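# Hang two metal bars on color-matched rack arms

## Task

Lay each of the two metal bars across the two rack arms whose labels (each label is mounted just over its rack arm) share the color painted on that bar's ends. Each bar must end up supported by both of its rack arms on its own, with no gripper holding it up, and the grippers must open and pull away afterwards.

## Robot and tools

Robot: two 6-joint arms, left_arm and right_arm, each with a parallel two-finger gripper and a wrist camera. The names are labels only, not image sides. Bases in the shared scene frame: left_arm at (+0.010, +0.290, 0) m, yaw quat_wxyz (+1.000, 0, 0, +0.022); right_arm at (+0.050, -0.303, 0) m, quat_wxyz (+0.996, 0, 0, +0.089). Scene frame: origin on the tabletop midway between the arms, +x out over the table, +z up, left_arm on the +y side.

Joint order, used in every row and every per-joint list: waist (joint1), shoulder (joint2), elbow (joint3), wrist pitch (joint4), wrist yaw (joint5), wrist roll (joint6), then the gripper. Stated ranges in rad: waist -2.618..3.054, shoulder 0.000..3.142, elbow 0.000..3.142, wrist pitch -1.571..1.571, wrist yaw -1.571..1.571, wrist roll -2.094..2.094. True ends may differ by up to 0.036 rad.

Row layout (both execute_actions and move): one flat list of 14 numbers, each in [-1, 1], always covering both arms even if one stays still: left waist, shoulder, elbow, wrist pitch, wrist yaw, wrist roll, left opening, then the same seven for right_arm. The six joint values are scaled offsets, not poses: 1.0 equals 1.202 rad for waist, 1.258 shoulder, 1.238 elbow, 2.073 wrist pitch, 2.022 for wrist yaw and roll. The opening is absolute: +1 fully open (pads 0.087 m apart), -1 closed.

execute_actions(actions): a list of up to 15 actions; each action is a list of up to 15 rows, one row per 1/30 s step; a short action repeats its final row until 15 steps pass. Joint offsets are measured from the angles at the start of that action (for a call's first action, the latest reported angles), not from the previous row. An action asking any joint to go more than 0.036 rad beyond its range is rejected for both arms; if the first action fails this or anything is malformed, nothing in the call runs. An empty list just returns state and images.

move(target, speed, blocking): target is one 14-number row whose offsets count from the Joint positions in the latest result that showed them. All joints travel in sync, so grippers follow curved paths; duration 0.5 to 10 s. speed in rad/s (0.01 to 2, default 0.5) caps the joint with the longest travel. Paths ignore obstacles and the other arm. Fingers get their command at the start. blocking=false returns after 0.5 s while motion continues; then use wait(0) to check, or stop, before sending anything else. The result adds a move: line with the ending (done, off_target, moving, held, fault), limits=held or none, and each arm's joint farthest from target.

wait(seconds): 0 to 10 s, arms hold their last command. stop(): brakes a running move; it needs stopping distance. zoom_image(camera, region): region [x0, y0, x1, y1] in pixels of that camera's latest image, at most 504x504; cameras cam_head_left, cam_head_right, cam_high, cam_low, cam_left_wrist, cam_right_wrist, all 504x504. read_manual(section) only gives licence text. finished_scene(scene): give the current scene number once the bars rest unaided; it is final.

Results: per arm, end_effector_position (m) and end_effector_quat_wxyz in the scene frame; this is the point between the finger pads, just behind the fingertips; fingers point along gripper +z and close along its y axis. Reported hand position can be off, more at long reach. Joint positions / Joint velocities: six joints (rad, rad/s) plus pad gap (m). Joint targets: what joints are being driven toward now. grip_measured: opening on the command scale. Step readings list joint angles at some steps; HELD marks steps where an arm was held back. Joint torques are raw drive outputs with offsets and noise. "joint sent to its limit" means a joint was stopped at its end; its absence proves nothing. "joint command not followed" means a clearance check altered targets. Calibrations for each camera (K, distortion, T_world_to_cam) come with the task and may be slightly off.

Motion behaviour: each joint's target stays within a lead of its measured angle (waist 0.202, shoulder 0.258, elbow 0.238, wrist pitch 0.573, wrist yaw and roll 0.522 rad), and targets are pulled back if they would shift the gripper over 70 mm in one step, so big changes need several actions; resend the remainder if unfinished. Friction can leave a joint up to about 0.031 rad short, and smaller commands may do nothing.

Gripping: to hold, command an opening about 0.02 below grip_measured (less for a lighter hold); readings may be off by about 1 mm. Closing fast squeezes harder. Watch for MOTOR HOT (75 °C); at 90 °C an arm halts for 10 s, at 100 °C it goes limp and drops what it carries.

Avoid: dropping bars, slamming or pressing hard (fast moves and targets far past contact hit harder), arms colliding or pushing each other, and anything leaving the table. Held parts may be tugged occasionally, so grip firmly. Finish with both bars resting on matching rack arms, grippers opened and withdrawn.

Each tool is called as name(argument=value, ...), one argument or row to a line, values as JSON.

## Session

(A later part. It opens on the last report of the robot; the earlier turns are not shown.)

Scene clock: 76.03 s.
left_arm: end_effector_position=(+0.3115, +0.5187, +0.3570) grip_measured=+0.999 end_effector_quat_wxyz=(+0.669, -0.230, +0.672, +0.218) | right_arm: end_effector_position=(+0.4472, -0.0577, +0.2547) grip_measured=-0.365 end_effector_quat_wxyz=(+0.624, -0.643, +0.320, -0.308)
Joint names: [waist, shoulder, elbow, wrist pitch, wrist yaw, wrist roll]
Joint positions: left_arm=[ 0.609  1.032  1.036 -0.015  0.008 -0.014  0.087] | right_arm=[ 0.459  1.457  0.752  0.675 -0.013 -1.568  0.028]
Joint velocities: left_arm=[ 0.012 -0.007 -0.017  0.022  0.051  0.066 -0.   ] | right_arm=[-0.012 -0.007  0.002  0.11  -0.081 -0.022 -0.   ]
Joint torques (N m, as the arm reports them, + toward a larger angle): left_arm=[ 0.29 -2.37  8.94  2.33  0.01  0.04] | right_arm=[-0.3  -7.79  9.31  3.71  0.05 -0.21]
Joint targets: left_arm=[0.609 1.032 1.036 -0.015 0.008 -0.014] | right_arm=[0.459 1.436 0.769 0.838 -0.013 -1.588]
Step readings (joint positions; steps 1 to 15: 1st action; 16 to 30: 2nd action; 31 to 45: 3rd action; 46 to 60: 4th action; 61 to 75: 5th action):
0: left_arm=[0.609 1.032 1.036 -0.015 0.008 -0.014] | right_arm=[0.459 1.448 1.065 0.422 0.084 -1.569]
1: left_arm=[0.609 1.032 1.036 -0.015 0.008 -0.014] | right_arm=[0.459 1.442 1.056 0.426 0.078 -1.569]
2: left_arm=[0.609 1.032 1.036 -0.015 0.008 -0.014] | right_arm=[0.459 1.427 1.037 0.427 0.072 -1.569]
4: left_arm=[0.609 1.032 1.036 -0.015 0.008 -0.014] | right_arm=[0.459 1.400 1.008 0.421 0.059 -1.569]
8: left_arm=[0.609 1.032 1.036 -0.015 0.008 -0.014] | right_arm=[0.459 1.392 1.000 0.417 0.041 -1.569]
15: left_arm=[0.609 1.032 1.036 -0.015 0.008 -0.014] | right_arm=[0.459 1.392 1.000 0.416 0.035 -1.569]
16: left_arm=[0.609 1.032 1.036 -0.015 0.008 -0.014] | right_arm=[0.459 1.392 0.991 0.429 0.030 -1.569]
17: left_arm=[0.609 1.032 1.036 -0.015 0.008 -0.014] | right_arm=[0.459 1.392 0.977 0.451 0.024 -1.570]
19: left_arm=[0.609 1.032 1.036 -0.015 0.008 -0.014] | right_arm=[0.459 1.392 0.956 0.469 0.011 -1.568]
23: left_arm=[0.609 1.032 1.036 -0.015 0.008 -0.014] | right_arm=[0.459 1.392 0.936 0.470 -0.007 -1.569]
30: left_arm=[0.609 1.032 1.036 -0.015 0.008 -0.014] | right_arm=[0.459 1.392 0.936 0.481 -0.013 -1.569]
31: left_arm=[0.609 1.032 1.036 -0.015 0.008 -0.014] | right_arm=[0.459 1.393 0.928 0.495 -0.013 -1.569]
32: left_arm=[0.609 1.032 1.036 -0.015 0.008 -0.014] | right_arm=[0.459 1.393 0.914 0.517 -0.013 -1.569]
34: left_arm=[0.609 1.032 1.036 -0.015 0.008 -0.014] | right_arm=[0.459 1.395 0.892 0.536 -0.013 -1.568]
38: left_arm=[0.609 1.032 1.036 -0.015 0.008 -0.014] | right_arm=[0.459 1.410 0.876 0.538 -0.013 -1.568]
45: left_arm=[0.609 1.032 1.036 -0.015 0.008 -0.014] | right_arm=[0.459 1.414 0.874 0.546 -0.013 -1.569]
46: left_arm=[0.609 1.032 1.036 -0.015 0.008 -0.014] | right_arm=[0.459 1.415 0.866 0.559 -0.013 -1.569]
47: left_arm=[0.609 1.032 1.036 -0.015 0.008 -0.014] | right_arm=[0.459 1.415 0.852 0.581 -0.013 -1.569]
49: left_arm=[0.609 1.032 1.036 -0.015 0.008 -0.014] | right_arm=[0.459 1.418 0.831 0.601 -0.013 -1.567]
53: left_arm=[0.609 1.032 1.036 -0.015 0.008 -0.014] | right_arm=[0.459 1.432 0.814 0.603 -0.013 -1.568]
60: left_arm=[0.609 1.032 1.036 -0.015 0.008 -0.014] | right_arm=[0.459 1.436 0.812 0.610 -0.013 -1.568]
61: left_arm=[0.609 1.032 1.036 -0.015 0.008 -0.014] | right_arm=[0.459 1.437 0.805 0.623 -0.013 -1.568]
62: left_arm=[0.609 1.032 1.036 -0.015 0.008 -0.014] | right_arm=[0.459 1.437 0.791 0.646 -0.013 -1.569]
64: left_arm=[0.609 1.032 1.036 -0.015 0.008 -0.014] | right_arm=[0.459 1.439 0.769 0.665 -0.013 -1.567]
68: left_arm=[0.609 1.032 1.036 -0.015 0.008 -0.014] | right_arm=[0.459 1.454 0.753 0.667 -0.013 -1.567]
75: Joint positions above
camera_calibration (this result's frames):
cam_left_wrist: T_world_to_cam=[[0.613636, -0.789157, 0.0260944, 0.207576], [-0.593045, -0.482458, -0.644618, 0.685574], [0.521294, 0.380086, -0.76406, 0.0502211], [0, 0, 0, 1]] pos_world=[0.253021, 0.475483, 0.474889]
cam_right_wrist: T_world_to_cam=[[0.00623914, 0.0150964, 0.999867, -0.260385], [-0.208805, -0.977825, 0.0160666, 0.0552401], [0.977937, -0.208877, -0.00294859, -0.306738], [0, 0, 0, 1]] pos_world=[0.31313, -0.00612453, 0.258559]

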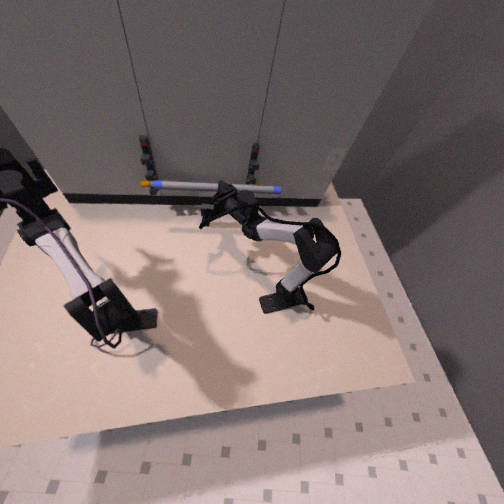

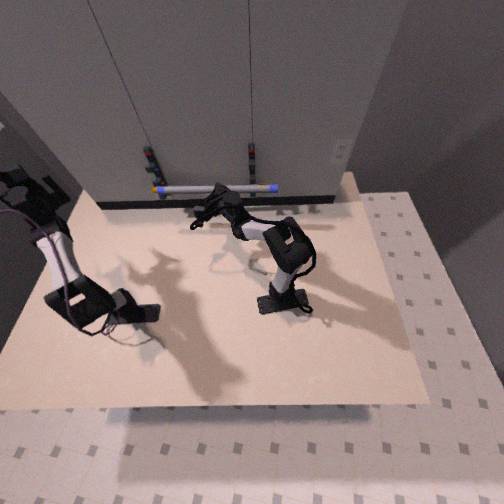

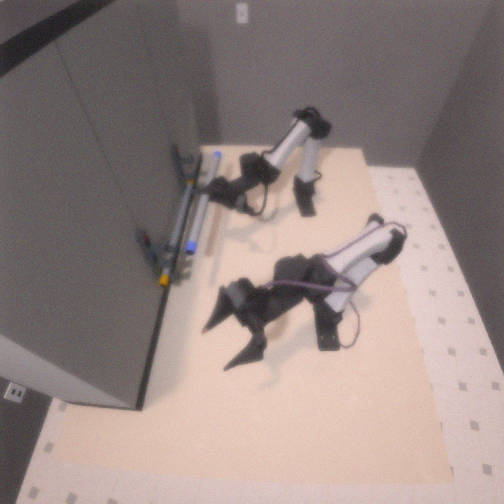

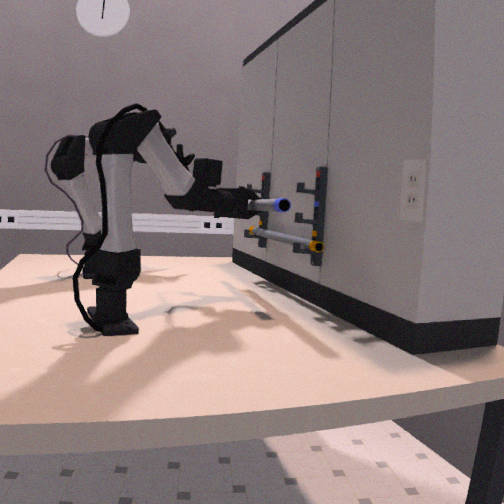

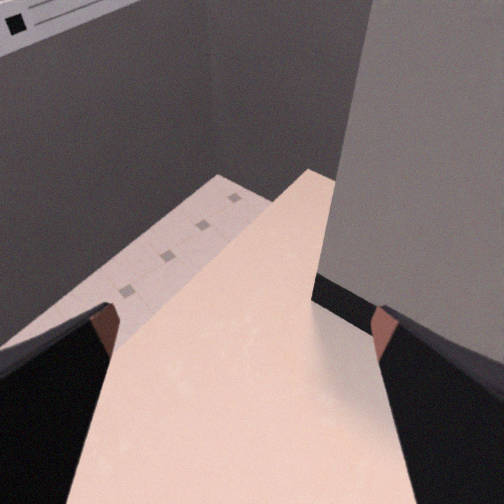

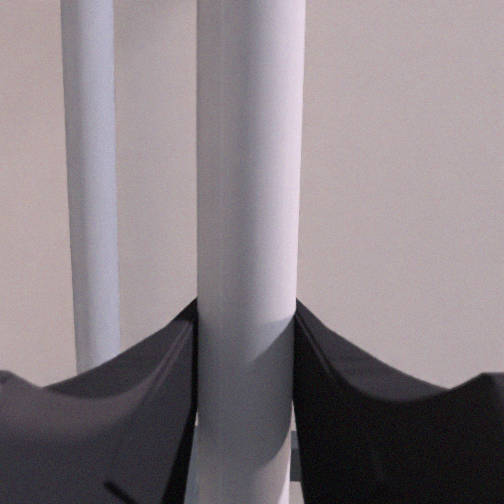

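execute_actions(
  actions=[
    [[0,0,0,0,0,0,1,-0.04,0,0.08,0.065,0,-0.01,-0.5]],
    [[0,0,0,0,0,0,1,0,0.02,0.09,0.065,0,-0.01,-0.5]],
    [[0,0,0,0,0,0,1,0,0.02,0.09,0.065,0,-0.01,-0.5]],
  ],
)

Scene clock: 79.67 s.
left_arm: end_effector_position=(+0.3115, +0.5187, +0.3570) grip_measured=+0.999 end_effector_quat_wxyz=(+0.669, -0.230, +0.672, +0.218) | right_arm: end_effector_position=(+0.4856, -0.0570, +0.2787) grip_measured=-0.365 end_effector_quat_wxyz=(+0.629, -0.624, +0.328, -0.328)
Joint names: [waist, shoulder, elbow, wrist pitch, wrist yaw, wrist roll]
Joint positions: left_arm=[ 0.609  1.032  1.036 -0.015  0.008 -0.014  0.087] | right_arm=[ 0.415  1.561  0.913  0.654 -0.013 -1.567  0.028]
Joint velocities: left_arm=[ 0.017 -0.007 -0.012  0.081 -0.066 -0.066 -0.001] | right_arm=[-0.007  0.007  0.002 -0.037 -0.037 -0.037  0.002]
Joint torques (N m, as the arm reports them, + toward a larger angle): left_arm=[ 0.31 -2.44  8.92  2.31 -0.01  0.03] | right_arm=[-0.34 -8.76 12.57  3.56  0.03 -0.23]
Joint targets: left_arm=[0.609 1.032 1.036 -0.015 0.008 -0.014] | right_arm=[0.415 1.543 0.967 0.795 -0.013 -1.588]
Step readings (joint positions; steps 1 to 15: 1st action; 16 to 30: 2nd action; 31 to 45: 3rd action):
0: left_arm=[0.609 1.032 1.036 -0.015 0.008 -0.014] | right_arm=[0.459 1.457 0.752 0.678 -0.013 -1.568]
1: left_arm=[0.609 1.032 1.036 -0.015 0.008 -0.014] | right_arm=[0.456 1.459 0.757 0.674 -0.016 -1.568]
2: left_arm=[0.609 1.032 1.036 -0.015 0.008 -0.014] | right_arm=[0.449 1.465 0.768 0.668 -0.021 -1.567]
4: left_arm=[0.609 1.032 1.036 -0.015 0.008 -0.014] | right_arm=[0.431 1.474 0.787 0.667 -0.021 -1.568]
8: left_arm=[0.609 1.032 1.036 -0.015 0.008 -0.014] | right_arm=[0.415 1.475 0.799 0.668 -0.014 -1.567]
15: left_arm=[0.609 1.032 1.036 -0.015 0.008 -0.014] | right_arm=[0.415 1.475 0.799 0.668 -0.013 -1.567]
16: left_arm=[0.609 1.032 1.036 -0.015 0.008 -0.014] | right_arm=[0.415 1.479 0.806 0.664 -0.013 -1.567]
17: left_arm=[0.609 1.032 1.036 -0.015 0.008 -0.014] | right_arm=[0.415 1.492 0.821 0.660 -0.013 -1.567]
19: left_arm=[0.609 1.032 1.036 -0.015 0.008 -0.014] | right_arm=[0.415 1.513 0.848 0.660 -0.013 -1.567]
23: left_arm=[0.609 1.032 1.036 -0.015 0.008 -0.014] | right_arm=[0.415 1.518 0.856 0.660 -0.013 -1.567]
30: left_arm=[0.609 1.032 1.036 -0.015 0.008 -0.014] | right_arm=[0.415 1.518 0.856 0.660 -0.013 -1.567]
31: left_arm=[0.609 1.032 1.036 -0.015 0.008 -0.014] | right_arm=[0.415 1.522 0.863 0.657 -0.013 -1.567]
32: left_arm=[0.609 1.032 1.036 -0.015 0.008 -0.014] | right_arm=[0.415 1.534 0.879 0.654 -0.013 -1.567]
34: left_arm=[0.609 1.032 1.036 -0.015 0.008 -0.014] | right_arm=[0.415 1.556 0.906 0.654 -0.013 -1.567]
38: left_arm=[0.609 1.032 1.036 -0.015 0.008 -0.014] | right_arm=[0.415 1.561 0.913 0.654 -0.013 -1.567]
45: Joint positions above
camera_calibration (this result's frames):
cam_left_wrist: T_world_to_cam=[[0.613636, -0.789157, 0.0260944, 0.207576], [-0.593045, -0.482458, -0.644618, 0.685574], [0.521294, 0.380086, -0.76406, 0.0502211], [0, 0, 0, 1]] pos_world=[0.253021, 0.475483, 0.474889]
cam_right_wrist: T_world_to_cam=[[-0.0232589, -0.00594477, 0.999712, -0.271459], [-0.252666, -0.967484, -0.0116315, 0.0931808], [0.967274, -0.252864, 0.0210005, -0.348116], [0, 0, 0, 1]] pos_world=[0.353953, 0.000511262, 0.279775]

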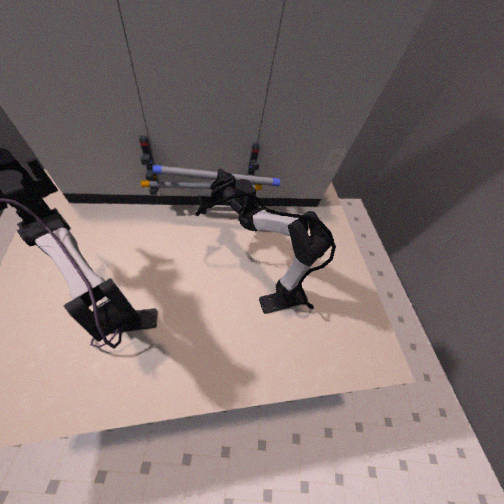

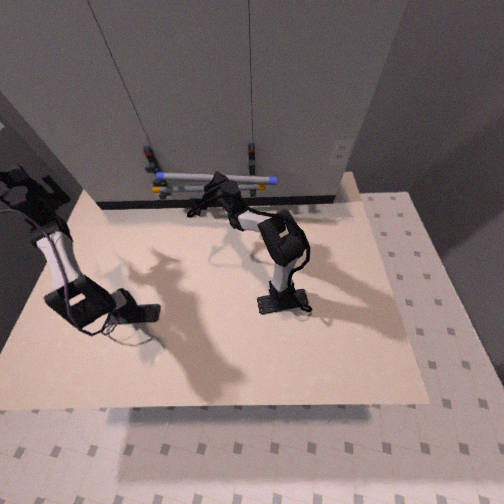

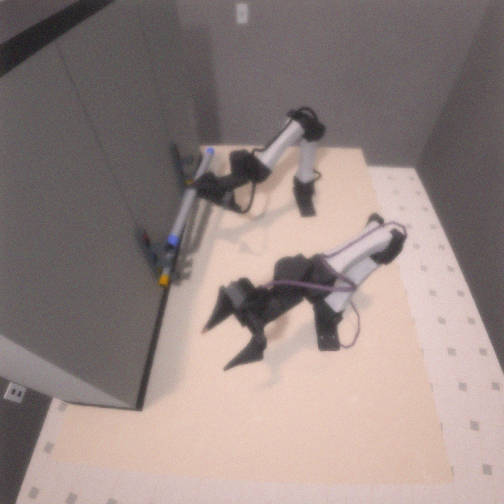

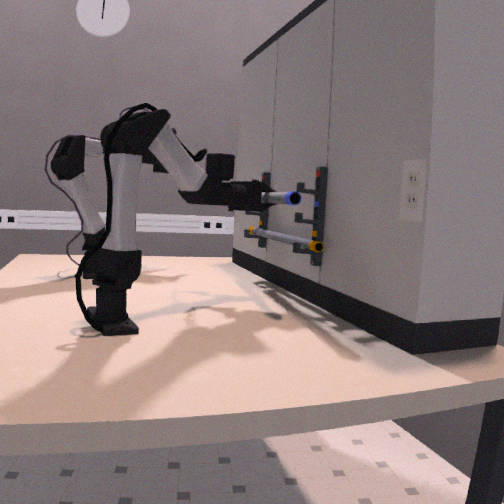

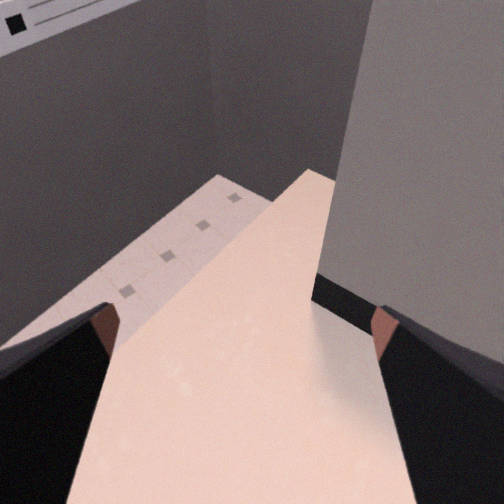

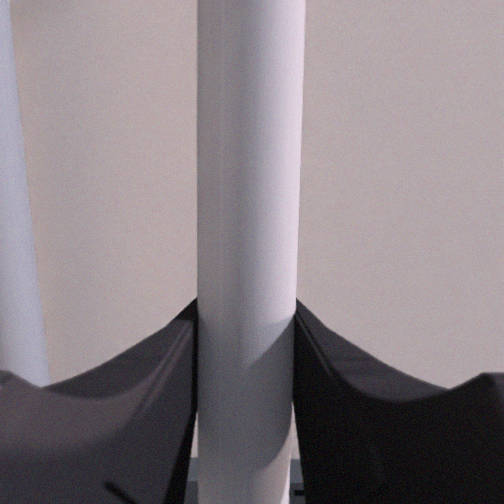

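execute_actions(
  actions=[
    [[0,0,0,0,0,0,1,0.03,0.035,0.085,0.07,0,-0.01,-0.5]],
    [[0,0,0,0,0,0,1,0,0.03,0.09,0.07,0,-0.01,-0.5]],
  ],
)

zoom_image(
  camera="cam_low",
  region=[230,140,350,270],
)

Scene clock: 82.03 s.
left_arm: end_effector_position=(+0.3115, +0.5187, +0.3570) grip_measured=+0.999 end_effector_quat_wxyz=(+0.669, -0.230, +0.672, +0.218) | right_arm: end_effector_position=(+0.5037, -0.0244, +0.2682) grip_measured=-0.365 end_effector_quat_wxyz=(+0.628, -0.635, +0.321, -0.315)
Joint names: [waist, shoulder, elbow, wrist pitch, wrist yaw, wrist roll]
Joint positions: left_arm=[ 0.609  1.032  1.036 -0.015  0.008 -0.014  0.087] | right_arm=[ 0.446  1.69   1.025  0.652 -0.014 -1.567  0.028]
Joint velocities: left_arm=[-0.012  0.012  0.007 -0.007 -0.022  0.081 -0.001] | right_arm=[-0.002  0.002  0.007 -0.066 -0.051 -0.007 -0.   ]
Joint torques (N m, as the arm reports them, + toward a larger angle): left_arm=[ 0.22 -2.33  8.96  2.32  0.02  0.03] | right_arm=[ -0.31 -10.42  12.41   3.61   0.02  -0.25]
Joint targets: left_arm=[0.609 1.032 1.036 -0.015 0.008 -0.014] | right_arm=[0.446 1.667 1.077 0.798 -0.014 -1.588]
Step readings (joint positions; steps 1 to 15: 1st action; 16 to 30: 2nd action):
0: left_arm=[0.609 1.032 1.036 -0.015 0.008 -0.014] | right_arm=[0.415 1.561 0.913 0.654 -0.013 -1.567]
1: left_arm=[0.609 1.032 1.036 -0.015 0.008 -0.014] | right_arm=[0.417 1.567 0.919 0.653 -0.011 -1.567]
2: left_arm=[0.609 1.032 1.036 -0.015 0.008 -0.014] | right_arm=[0.421 1.582 0.936 0.653 -0.008 -1.567]
4: left_arm=[0.609 1.032 1.036 -0.015 0.008 -0.014] | right_arm=[0.432 1.611 0.962 0.656 -0.008 -1.567]
8: left_arm=[0.609 1.032 1.036 -0.015 0.008 -0.014] | right_arm=[0.446 1.628 0.966 0.653 -0.012 -1.567]
15: left_arm=[0.609 1.032 1.036 -0.015 0.008 -0.014] | right_arm=[0.446 1.629 0.966 0.652 -0.014 -1.567]
16: left_arm=[0.609 1.032 1.036 -0.015 0.008 -0.014] | right_arm=[0.446 1.635 0.973 0.651 -0.014 -1.567]
17: left_arm=[0.609 1.032 1.036 -0.015 0.008 -0.014] | right_arm=[0.446 1.649 0.991 0.650 -0.014 -1.567]
19: left_arm=[0.609 1.032 1.036 -0.015 0.008 -0.014] | right_arm=[0.446 1.676 1.019 0.653 -0.014 -1.567]
23: left_arm=[0.609 1.032 1.036 -0.015 0.008 -0.014] | right_arm=[0.446 1.689 1.025 0.652 -0.014 -1.567]
30: Joint positions above
camera_calibration (this result's frames):
cam_left_wrist: T_world_to_cam=[[0.613636, -0.789157, 0.0260944, 0.207576], [-0.593045, -0.482458, -0.644618, 0.685574], [0.521294, 0.380086, -0.76406, 0.0502211], [0, 0, 0, 1]] pos_world=[0.253021, 0.475483, 0.474889]
cam_right_wrist: T_world_to_cam=[[-0.00788784, 0.00422668, 0.99996, -0.267918], [-0.221238, -0.975217, 0.00237693, 0.109402], [0.975188, -0.22121, 0.00862746, -0.357025], [0, 0, 0, 1]] pos_world=[0.370257, 0.028846, 0.270727]

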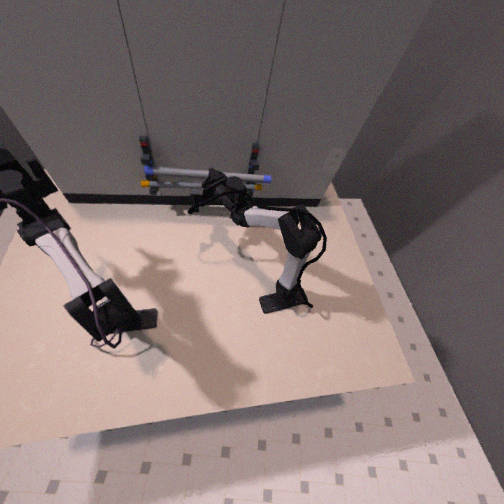

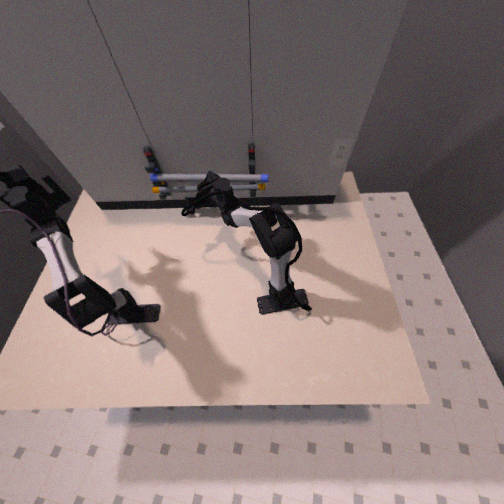

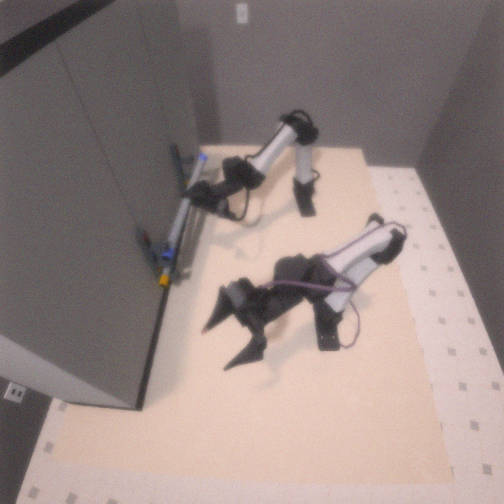

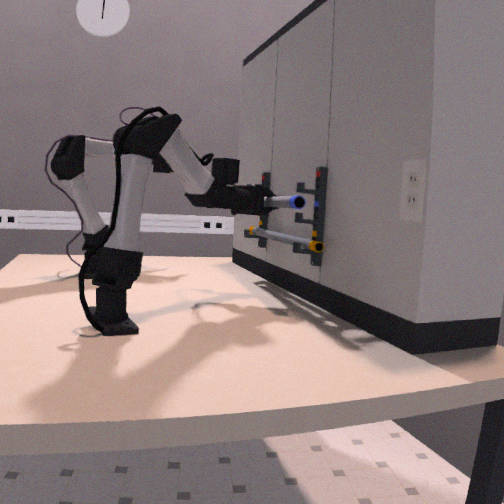

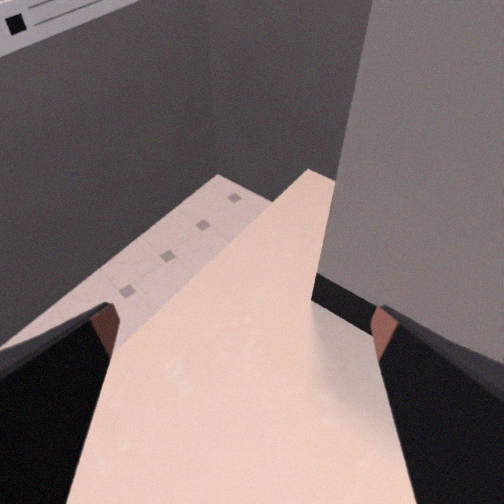

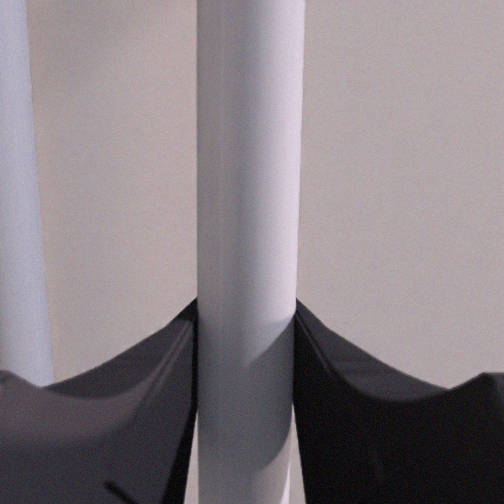

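Region (230, 140, 350, 270) of cam_low's 504x504 image, scaled by 3.877, with more detail than that image has; it fills the left 465 columns of this view, and the rest is white.

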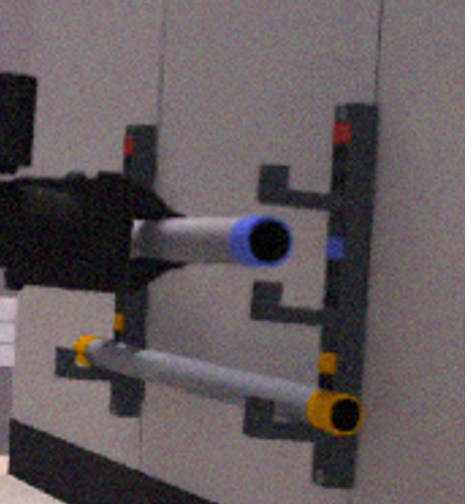

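execute_actions(
  actions=[
    [[0,0,0,0,0,0,1,0,0.01,0.09,0.075,0,-0.015,-0.5]],
    [[0,0,0,0,0,0,1,0,0.025,0.09,0.07,0,-0.01,-0.5]],
    [[0,0,0,0,0,0,1,0,0.025,0.09,0.07,0,-0.01,-0.5]],
    [[0,0,0,0,0,0,1,0,0.025,0.085,0.07,0,-0.01,-0.5]],
  ],
)

Scene clock: 89.87 s.
left_arm: end_effector_position=(+0.3115, +0.5187, +0.3570) grip_measured=+0.999 end_effector_quat_wxyz=(+0.669, -0.230, +0.672, +0.218) | right_arm: end_effector_position=(+0.5467, +0.0086, +0.2688) grip_measured=-0.365 end_effector_quat_wxyz=(+0.636, -0.629, +0.313, -0.318)
Joint names: [waist, shoulder, elbow, wrist pitch, wrist yaw, wrist roll]
Joint positions: left_arm=[ 0.609  1.032  1.036 -0.015  0.008 -0.014  0.087] | right_arm=[ 0.447  1.89   1.249  0.654 -0.022 -1.573  0.028]
Joint velocities: left_arm=[-0.012 -0.002  0.002  0.037 -0.051  0.037 -0.001] | right_arm=[-0.002  0.007 -0.017  0.022  0.007 -0.007  0.   ]
Joint torques (N m, as the arm reports them, + toward a larger angle): left_arm=[ 0.34 -2.36  8.9   2.31 -0.02  0.02] | right_arm=[ -0.3  -12.13  12.56   3.53   0.1   -0.23]
Joint targets: left_arm=[0.609 1.032 1.036 -0.015 0.008 -0.014] | right_arm=[0.446 1.869 1.302 0.796 -0.015 -1.593]
Step readings (joint positions; steps 1 to 15: 1st action; 16 to 30: 2nd action; 31 to 45: 3rd action; 46 to 60: 4th action):
0: left_arm=[0.609 1.032 1.036 -0.015 0.008 -0.014] | right_arm=[0.446 1.690 1.025 0.652 -0.014 -1.567]
1: left_arm=[0.609 1.032 1.036 -0.015 0.008 -0.014] | right_arm=[0.446 1.694 1.032 0.649 -0.014 -1.568]
2: left_arm=[0.609 1.032 1.036 -0.015 0.008 -0.014] | right_arm=[0.446 1.704 1.048 0.648 -0.014 -1.569]
4: left_arm=[0.609 1.032 1.036 -0.015 0.008 -0.014] | right_arm=[0.446 1.722 1.074 0.649 -0.014 -1.571]
8: left_arm=[0.609 1.032 1.036 -0.015 0.008 -0.014] | right_arm=[0.446 1.724 1.082 0.653 -0.014 -1.572]
15: left_arm=[0.609 1.032 1.036 -0.015 0.008 -0.014] | right_arm=[0.446 1.724 1.082 0.653 -0.014 -1.573]
16: left_arm=[0.609 1.032 1.036 -0.015 0.008 -0.014] | right_arm=[0.446 1.730 1.089 0.651 -0.014 -1.573]
17: left_arm=[0.609 1.032 1.036 -0.015 0.008 -0.014] | right_arm=[0.446 1.744 1.107 0.650 -0.014 -1.573]
19: left_arm=[0.609 1.032 1.036 -0.015 0.008 -0.014] | right_arm=[0.446 1.768 1.135 0.652 -0.014 -1.573]
23: left_arm=[0.609 1.032 1.036 -0.015 0.008 -0.014] | right_arm=[0.446 1.780 1.140 0.652 -0.014 -1.573]
30: left_arm=[0.609 1.032 1.036 -0.015 0.008 -0.014] | right_arm=[0.446 1.781 1.140 0.652 -0.014 -1.573]
31: left_arm=[0.609 1.032 1.036 -0.015 0.008 -0.014] | right_arm=[0.446 1.786 1.147 0.650 -0.014 -1.573]
32: left_arm=[0.609 1.032 1.036 -0.015 0.008 -0.014] | right_arm=[0.446 1.801 1.166 0.649 -0.014 -1.573]
34: left_arm=[0.609 1.032 1.036 -0.015 0.008 -0.014] | right_arm=[0.446 1.824 1.192 0.651 -0.014 -1.573]
38: left_arm=[0.609 1.032 1.036 -0.015 0.008 -0.014] | right_arm=[0.446 1.836 1.197 0.651 -0.015 -1.573]
45: left_arm=[0.609 1.032 1.036 -0.015 0.008 -0.014] | right_arm=[0.446 1.838 1.197 0.651 -0.015 -1.573]
46: left_arm=[0.609 1.032 1.036 -0.015 0.008 -0.014] | right_arm=[0.446 1.843 1.204 0.650 -0.015 -1.573]
47: left_arm=[0.609 1.032 1.036 -0.015 0.008 -0.014] | right_arm=[0.446 1.856 1.221 0.650 -0.015 -1.573]
49: left_arm=[0.609 1.032 1.036 -0.015 0.008 -0.014] | right_arm=[0.446 1.879 1.246 0.653 -0.015 -1.573]
53: left_arm=[0.609 1.032 1.036 -0.015 0.008 -0.014] | right_arm=[0.447 1.890 1.249 0.654 -0.021 -1.573]
60: Joint positions above
camera_calibration (this result's frames):
cam_left_wrist: T_world_to_cam=[[0.613636, -0.789157, 0.0260944, 0.207576], [-0.593045, -0.482458, -0.644618, 0.685574], [0.521294, 0.380086, -0.76406, 0.0502211], [0, 0, 0, 1]] pos_world=[0.253021, 0.475483, 0.474889]
cam_right_wrist: T_world_to_cam=[[-0.031809, -0.00659717, 0.999472, -0.255017], [-0.212914, -0.976982, -0.0132249, 0.150785], [0.976553, -0.213222, 0.0296722, -0.398198], [0, 0, 0, 1]] pos_world=[0.412854, 0.0607273, 0.268692]

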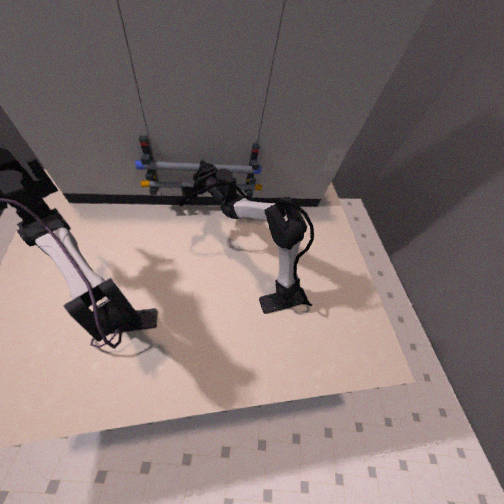

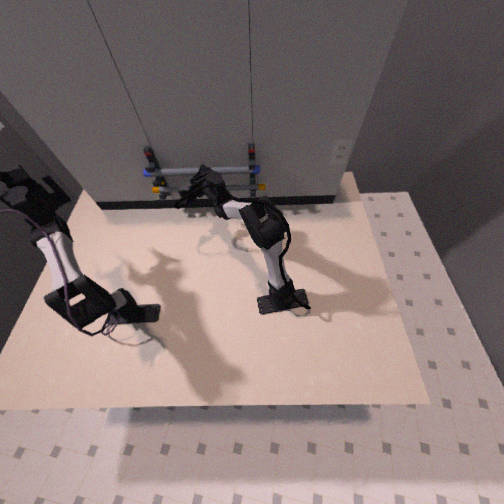

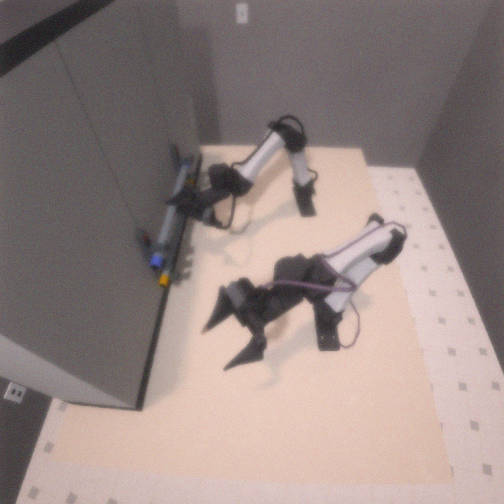

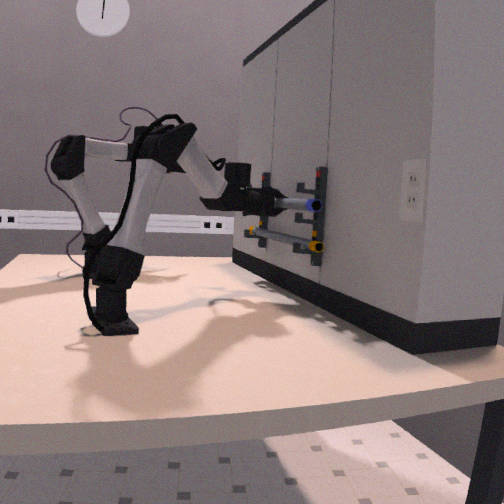

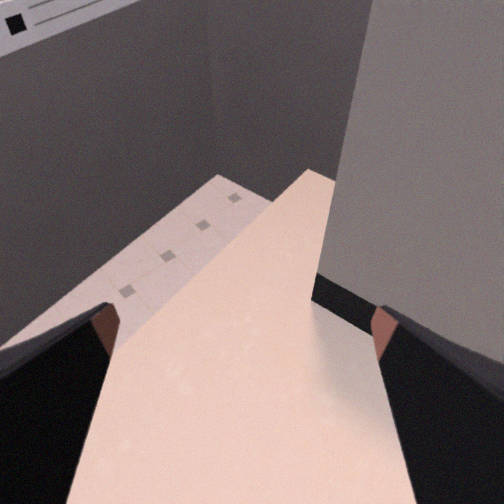

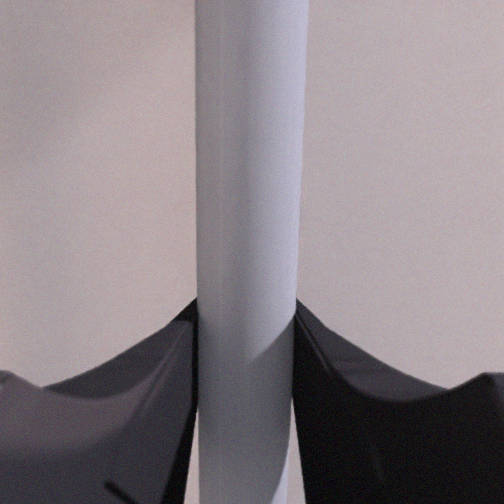

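Need ~.015 right: retreat radially slightly plus waist, lowering.

execute_actions(
  actions=[
    [[0,0,0,0,0,0,1,-0.022,-0.02,-0.01,0.07,0,-0.01,-0.5]],
    [[0,0,0,0,0,0,1,0,-0.01,0,0.07,0,-0.01,-0.5]],
    [[0,0,0,0,0,0,1,0,0,0,0.04,0,0,-0.5]],
  ],
)

zoom_image(
  camera="cam_low",
  region=[230,140,350,270],
)

Scene clock: 93.20 s.
left_arm: end_effector_position=(+0.3115, +0.5187, +0.3570) grip_measured=+0.999 end_effector_quat_wxyz=(+0.669, -0.230, +0.672, +0.218) | right_arm: end_effector_position=(+0.5472, +0.0039, +0.2455) grip_measured=-0.375 end_effector_quat_wxyz=(+0.628, -0.637, +0.327, -0.305)
Joint names: [waist, shoulder, elbow, wrist pitch, wrist yaw, wrist roll]
Joint positions: left_arm=[ 0.609  1.032  1.036 -0.015  0.008 -0.014  0.087] | right_arm=[ 0.437  1.903  1.21   0.667 -0.03  -1.549  0.027]
Joint velocities: left_arm=[-0.012  0.002  0.007 -0.022 -0.007 -0.007 -0.001] | right_arm=[-0.012 -0.022  0.002 -0.022 -0.066 -0.007  0.002]
Joint torques (N m, as the arm reports them, + toward a larger angle): left_arm=[ 0.26 -2.36  8.91  2.3   0.    0.04] | right_arm=[ -0.31 -11.04   8.03   2.93   0.04  -0.19]
Joint targets: left_arm=[0.609 1.032 1.036 -0.015 0.008 -0.014] | right_arm=[0.437 1.897 1.210 0.750 -0.030 -1.567]
Step readings (joint positions; steps 1 to 15: 1st action; 16 to 30: 2nd action; 31 to 45: 3rd action):
0: left_arm=[0.609 1.032 1.036 -0.015 0.008 -0.014] | right_arm=[0.447 1.890 1.249 0.654 -0.022 -1.573]
1: left_arm=[0.609 1.032 1.036 -0.015 0.008 -0.014] | right_arm=[0.446 1.890 1.246 0.655 -0.023 -1.573]
2: left_arm=[0.609 1.032 1.036 -0.015 0.008 -0.014] | right_arm=[0.444 1.890 1.241 0.659 -0.025 -1.573]
4: left_arm=[0.609 1.032 1.036 -0.015 0.008 -0.014] | right_arm=[0.441 1.890 1.231 0.661 -0.028 -1.573]
8: left_arm=[0.609 1.032 1.036 -0.015 0.008 -0.014] | right_arm=[0.437 1.890 1.222 0.660 -0.030 -1.573]
15: left_arm=[0.609 1.032 1.036 -0.015 0.008 -0.014] | right_arm=[0.437 1.890 1.222 0.660 -0.030 -1.573]
16: left_arm=[0.609 1.032 1.036 -0.015 0.008 -0.014] | right_arm=[0.437 1.890 1.220 0.660 -0.030 -1.573]
17: left_arm=[0.609 1.032 1.036 -0.015 0.008 -0.014] | right_arm=[0.437 1.890 1.218 0.661 -0.030 -1.573]
19: left_arm=[0.609 1.032 1.036 -0.015 0.008 -0.014] | right_arm=[0.437 1.890 1.213 0.661 -0.030 -1.573]
23: left_arm=[0.609 1.032 1.036 -0.015 0.008 -0.014] | right_arm=[0.437 1.895 1.210 0.662 -0.030 -1.570]
30: left_arm=[0.609 1.032 1.036 -0.015 0.008 -0.014] | right_arm=[0.437 1.897 1.210 0.667 -0.030 -1.567]
31: left_arm=[0.609 1.032 1.036 -0.015 0.008 -0.014] | right_arm=[0.437 1.898 1.210 0.665 -0.030 -1.564]
32: left_arm=[0.609 1.032 1.036 -0.015 0.008 -0.014] | right_arm=[0.437 1.899 1.210 0.665 -0.030 -1.561]
34: left_arm=[0.609 1.032 1.036 -0.015 0.008 -0.014] | right_arm=[0.437 1.902 1.210 0.664 -0.030 -1.555]
38: left_arm=[0.609 1.032 1.036 -0.015 0.008 -0.014] | right_arm=[0.437 1.903 1.210 0.667 -0.030 -1.551]
45: Joint positions above
camera_calibration (this result's frames):
cam_left_wrist: T_world_to_cam=[[0.613636, -0.789157, 0.0260944, 0.207576], [-0.593045, -0.482458, -0.644618, 0.685574], [0.521294, 0.380086, -0.76406, 0.0502211], [0, 0, 0, 1]] pos_world=[0.253021, 0.475483, 0.474889]
cam_right_wrist: T_world_to_cam=[[0.0137236, -0.00368096, 0.999899, -0.25672], [-0.214501, -0.976724, -0.000651627, 0.143799], [0.976627, -0.21447, -0.0141937, -0.388241], [0, 0, 0, 1]] pos_world=[0.413534, 0.0562405, 0.251277]

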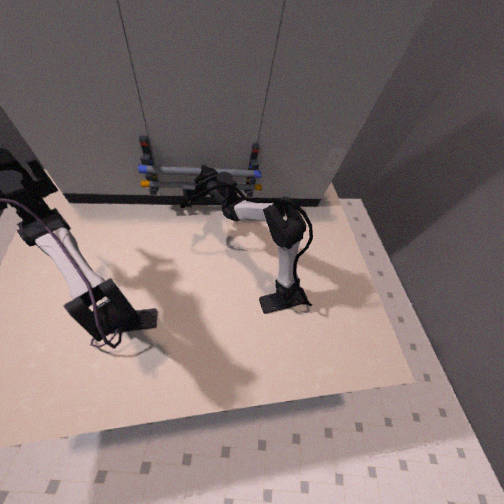

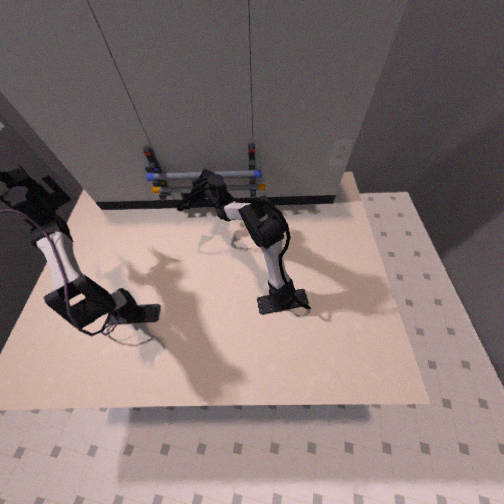

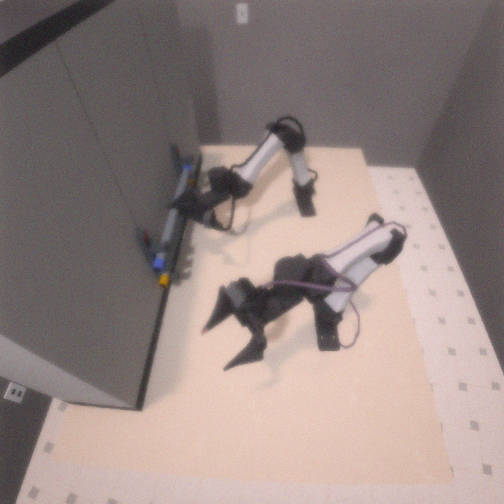

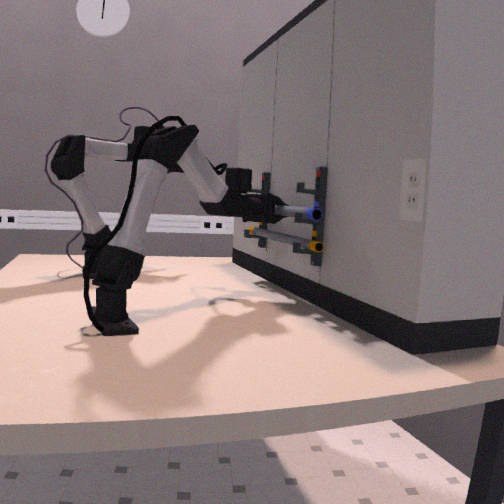

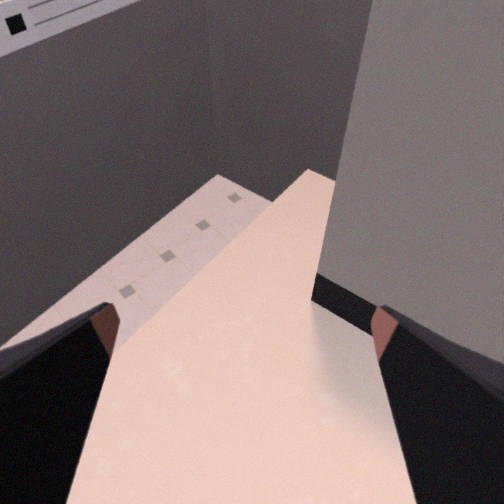

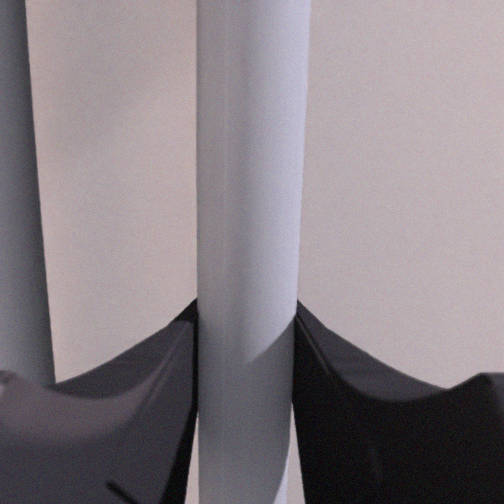

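Region (230, 140, 350, 270) of cam_low's 504x504 image, scaled by 3.877, with more detail than that image has; it fills the left 465 columns of this view, and the rest is white.

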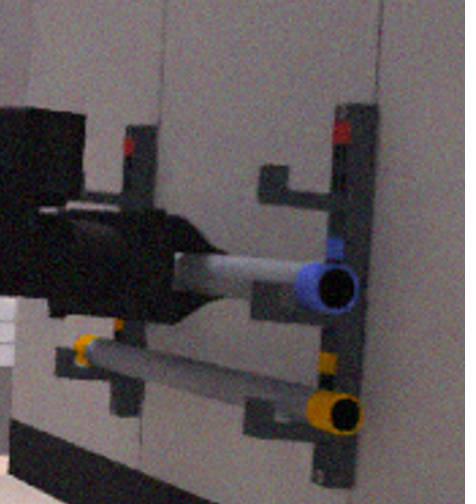

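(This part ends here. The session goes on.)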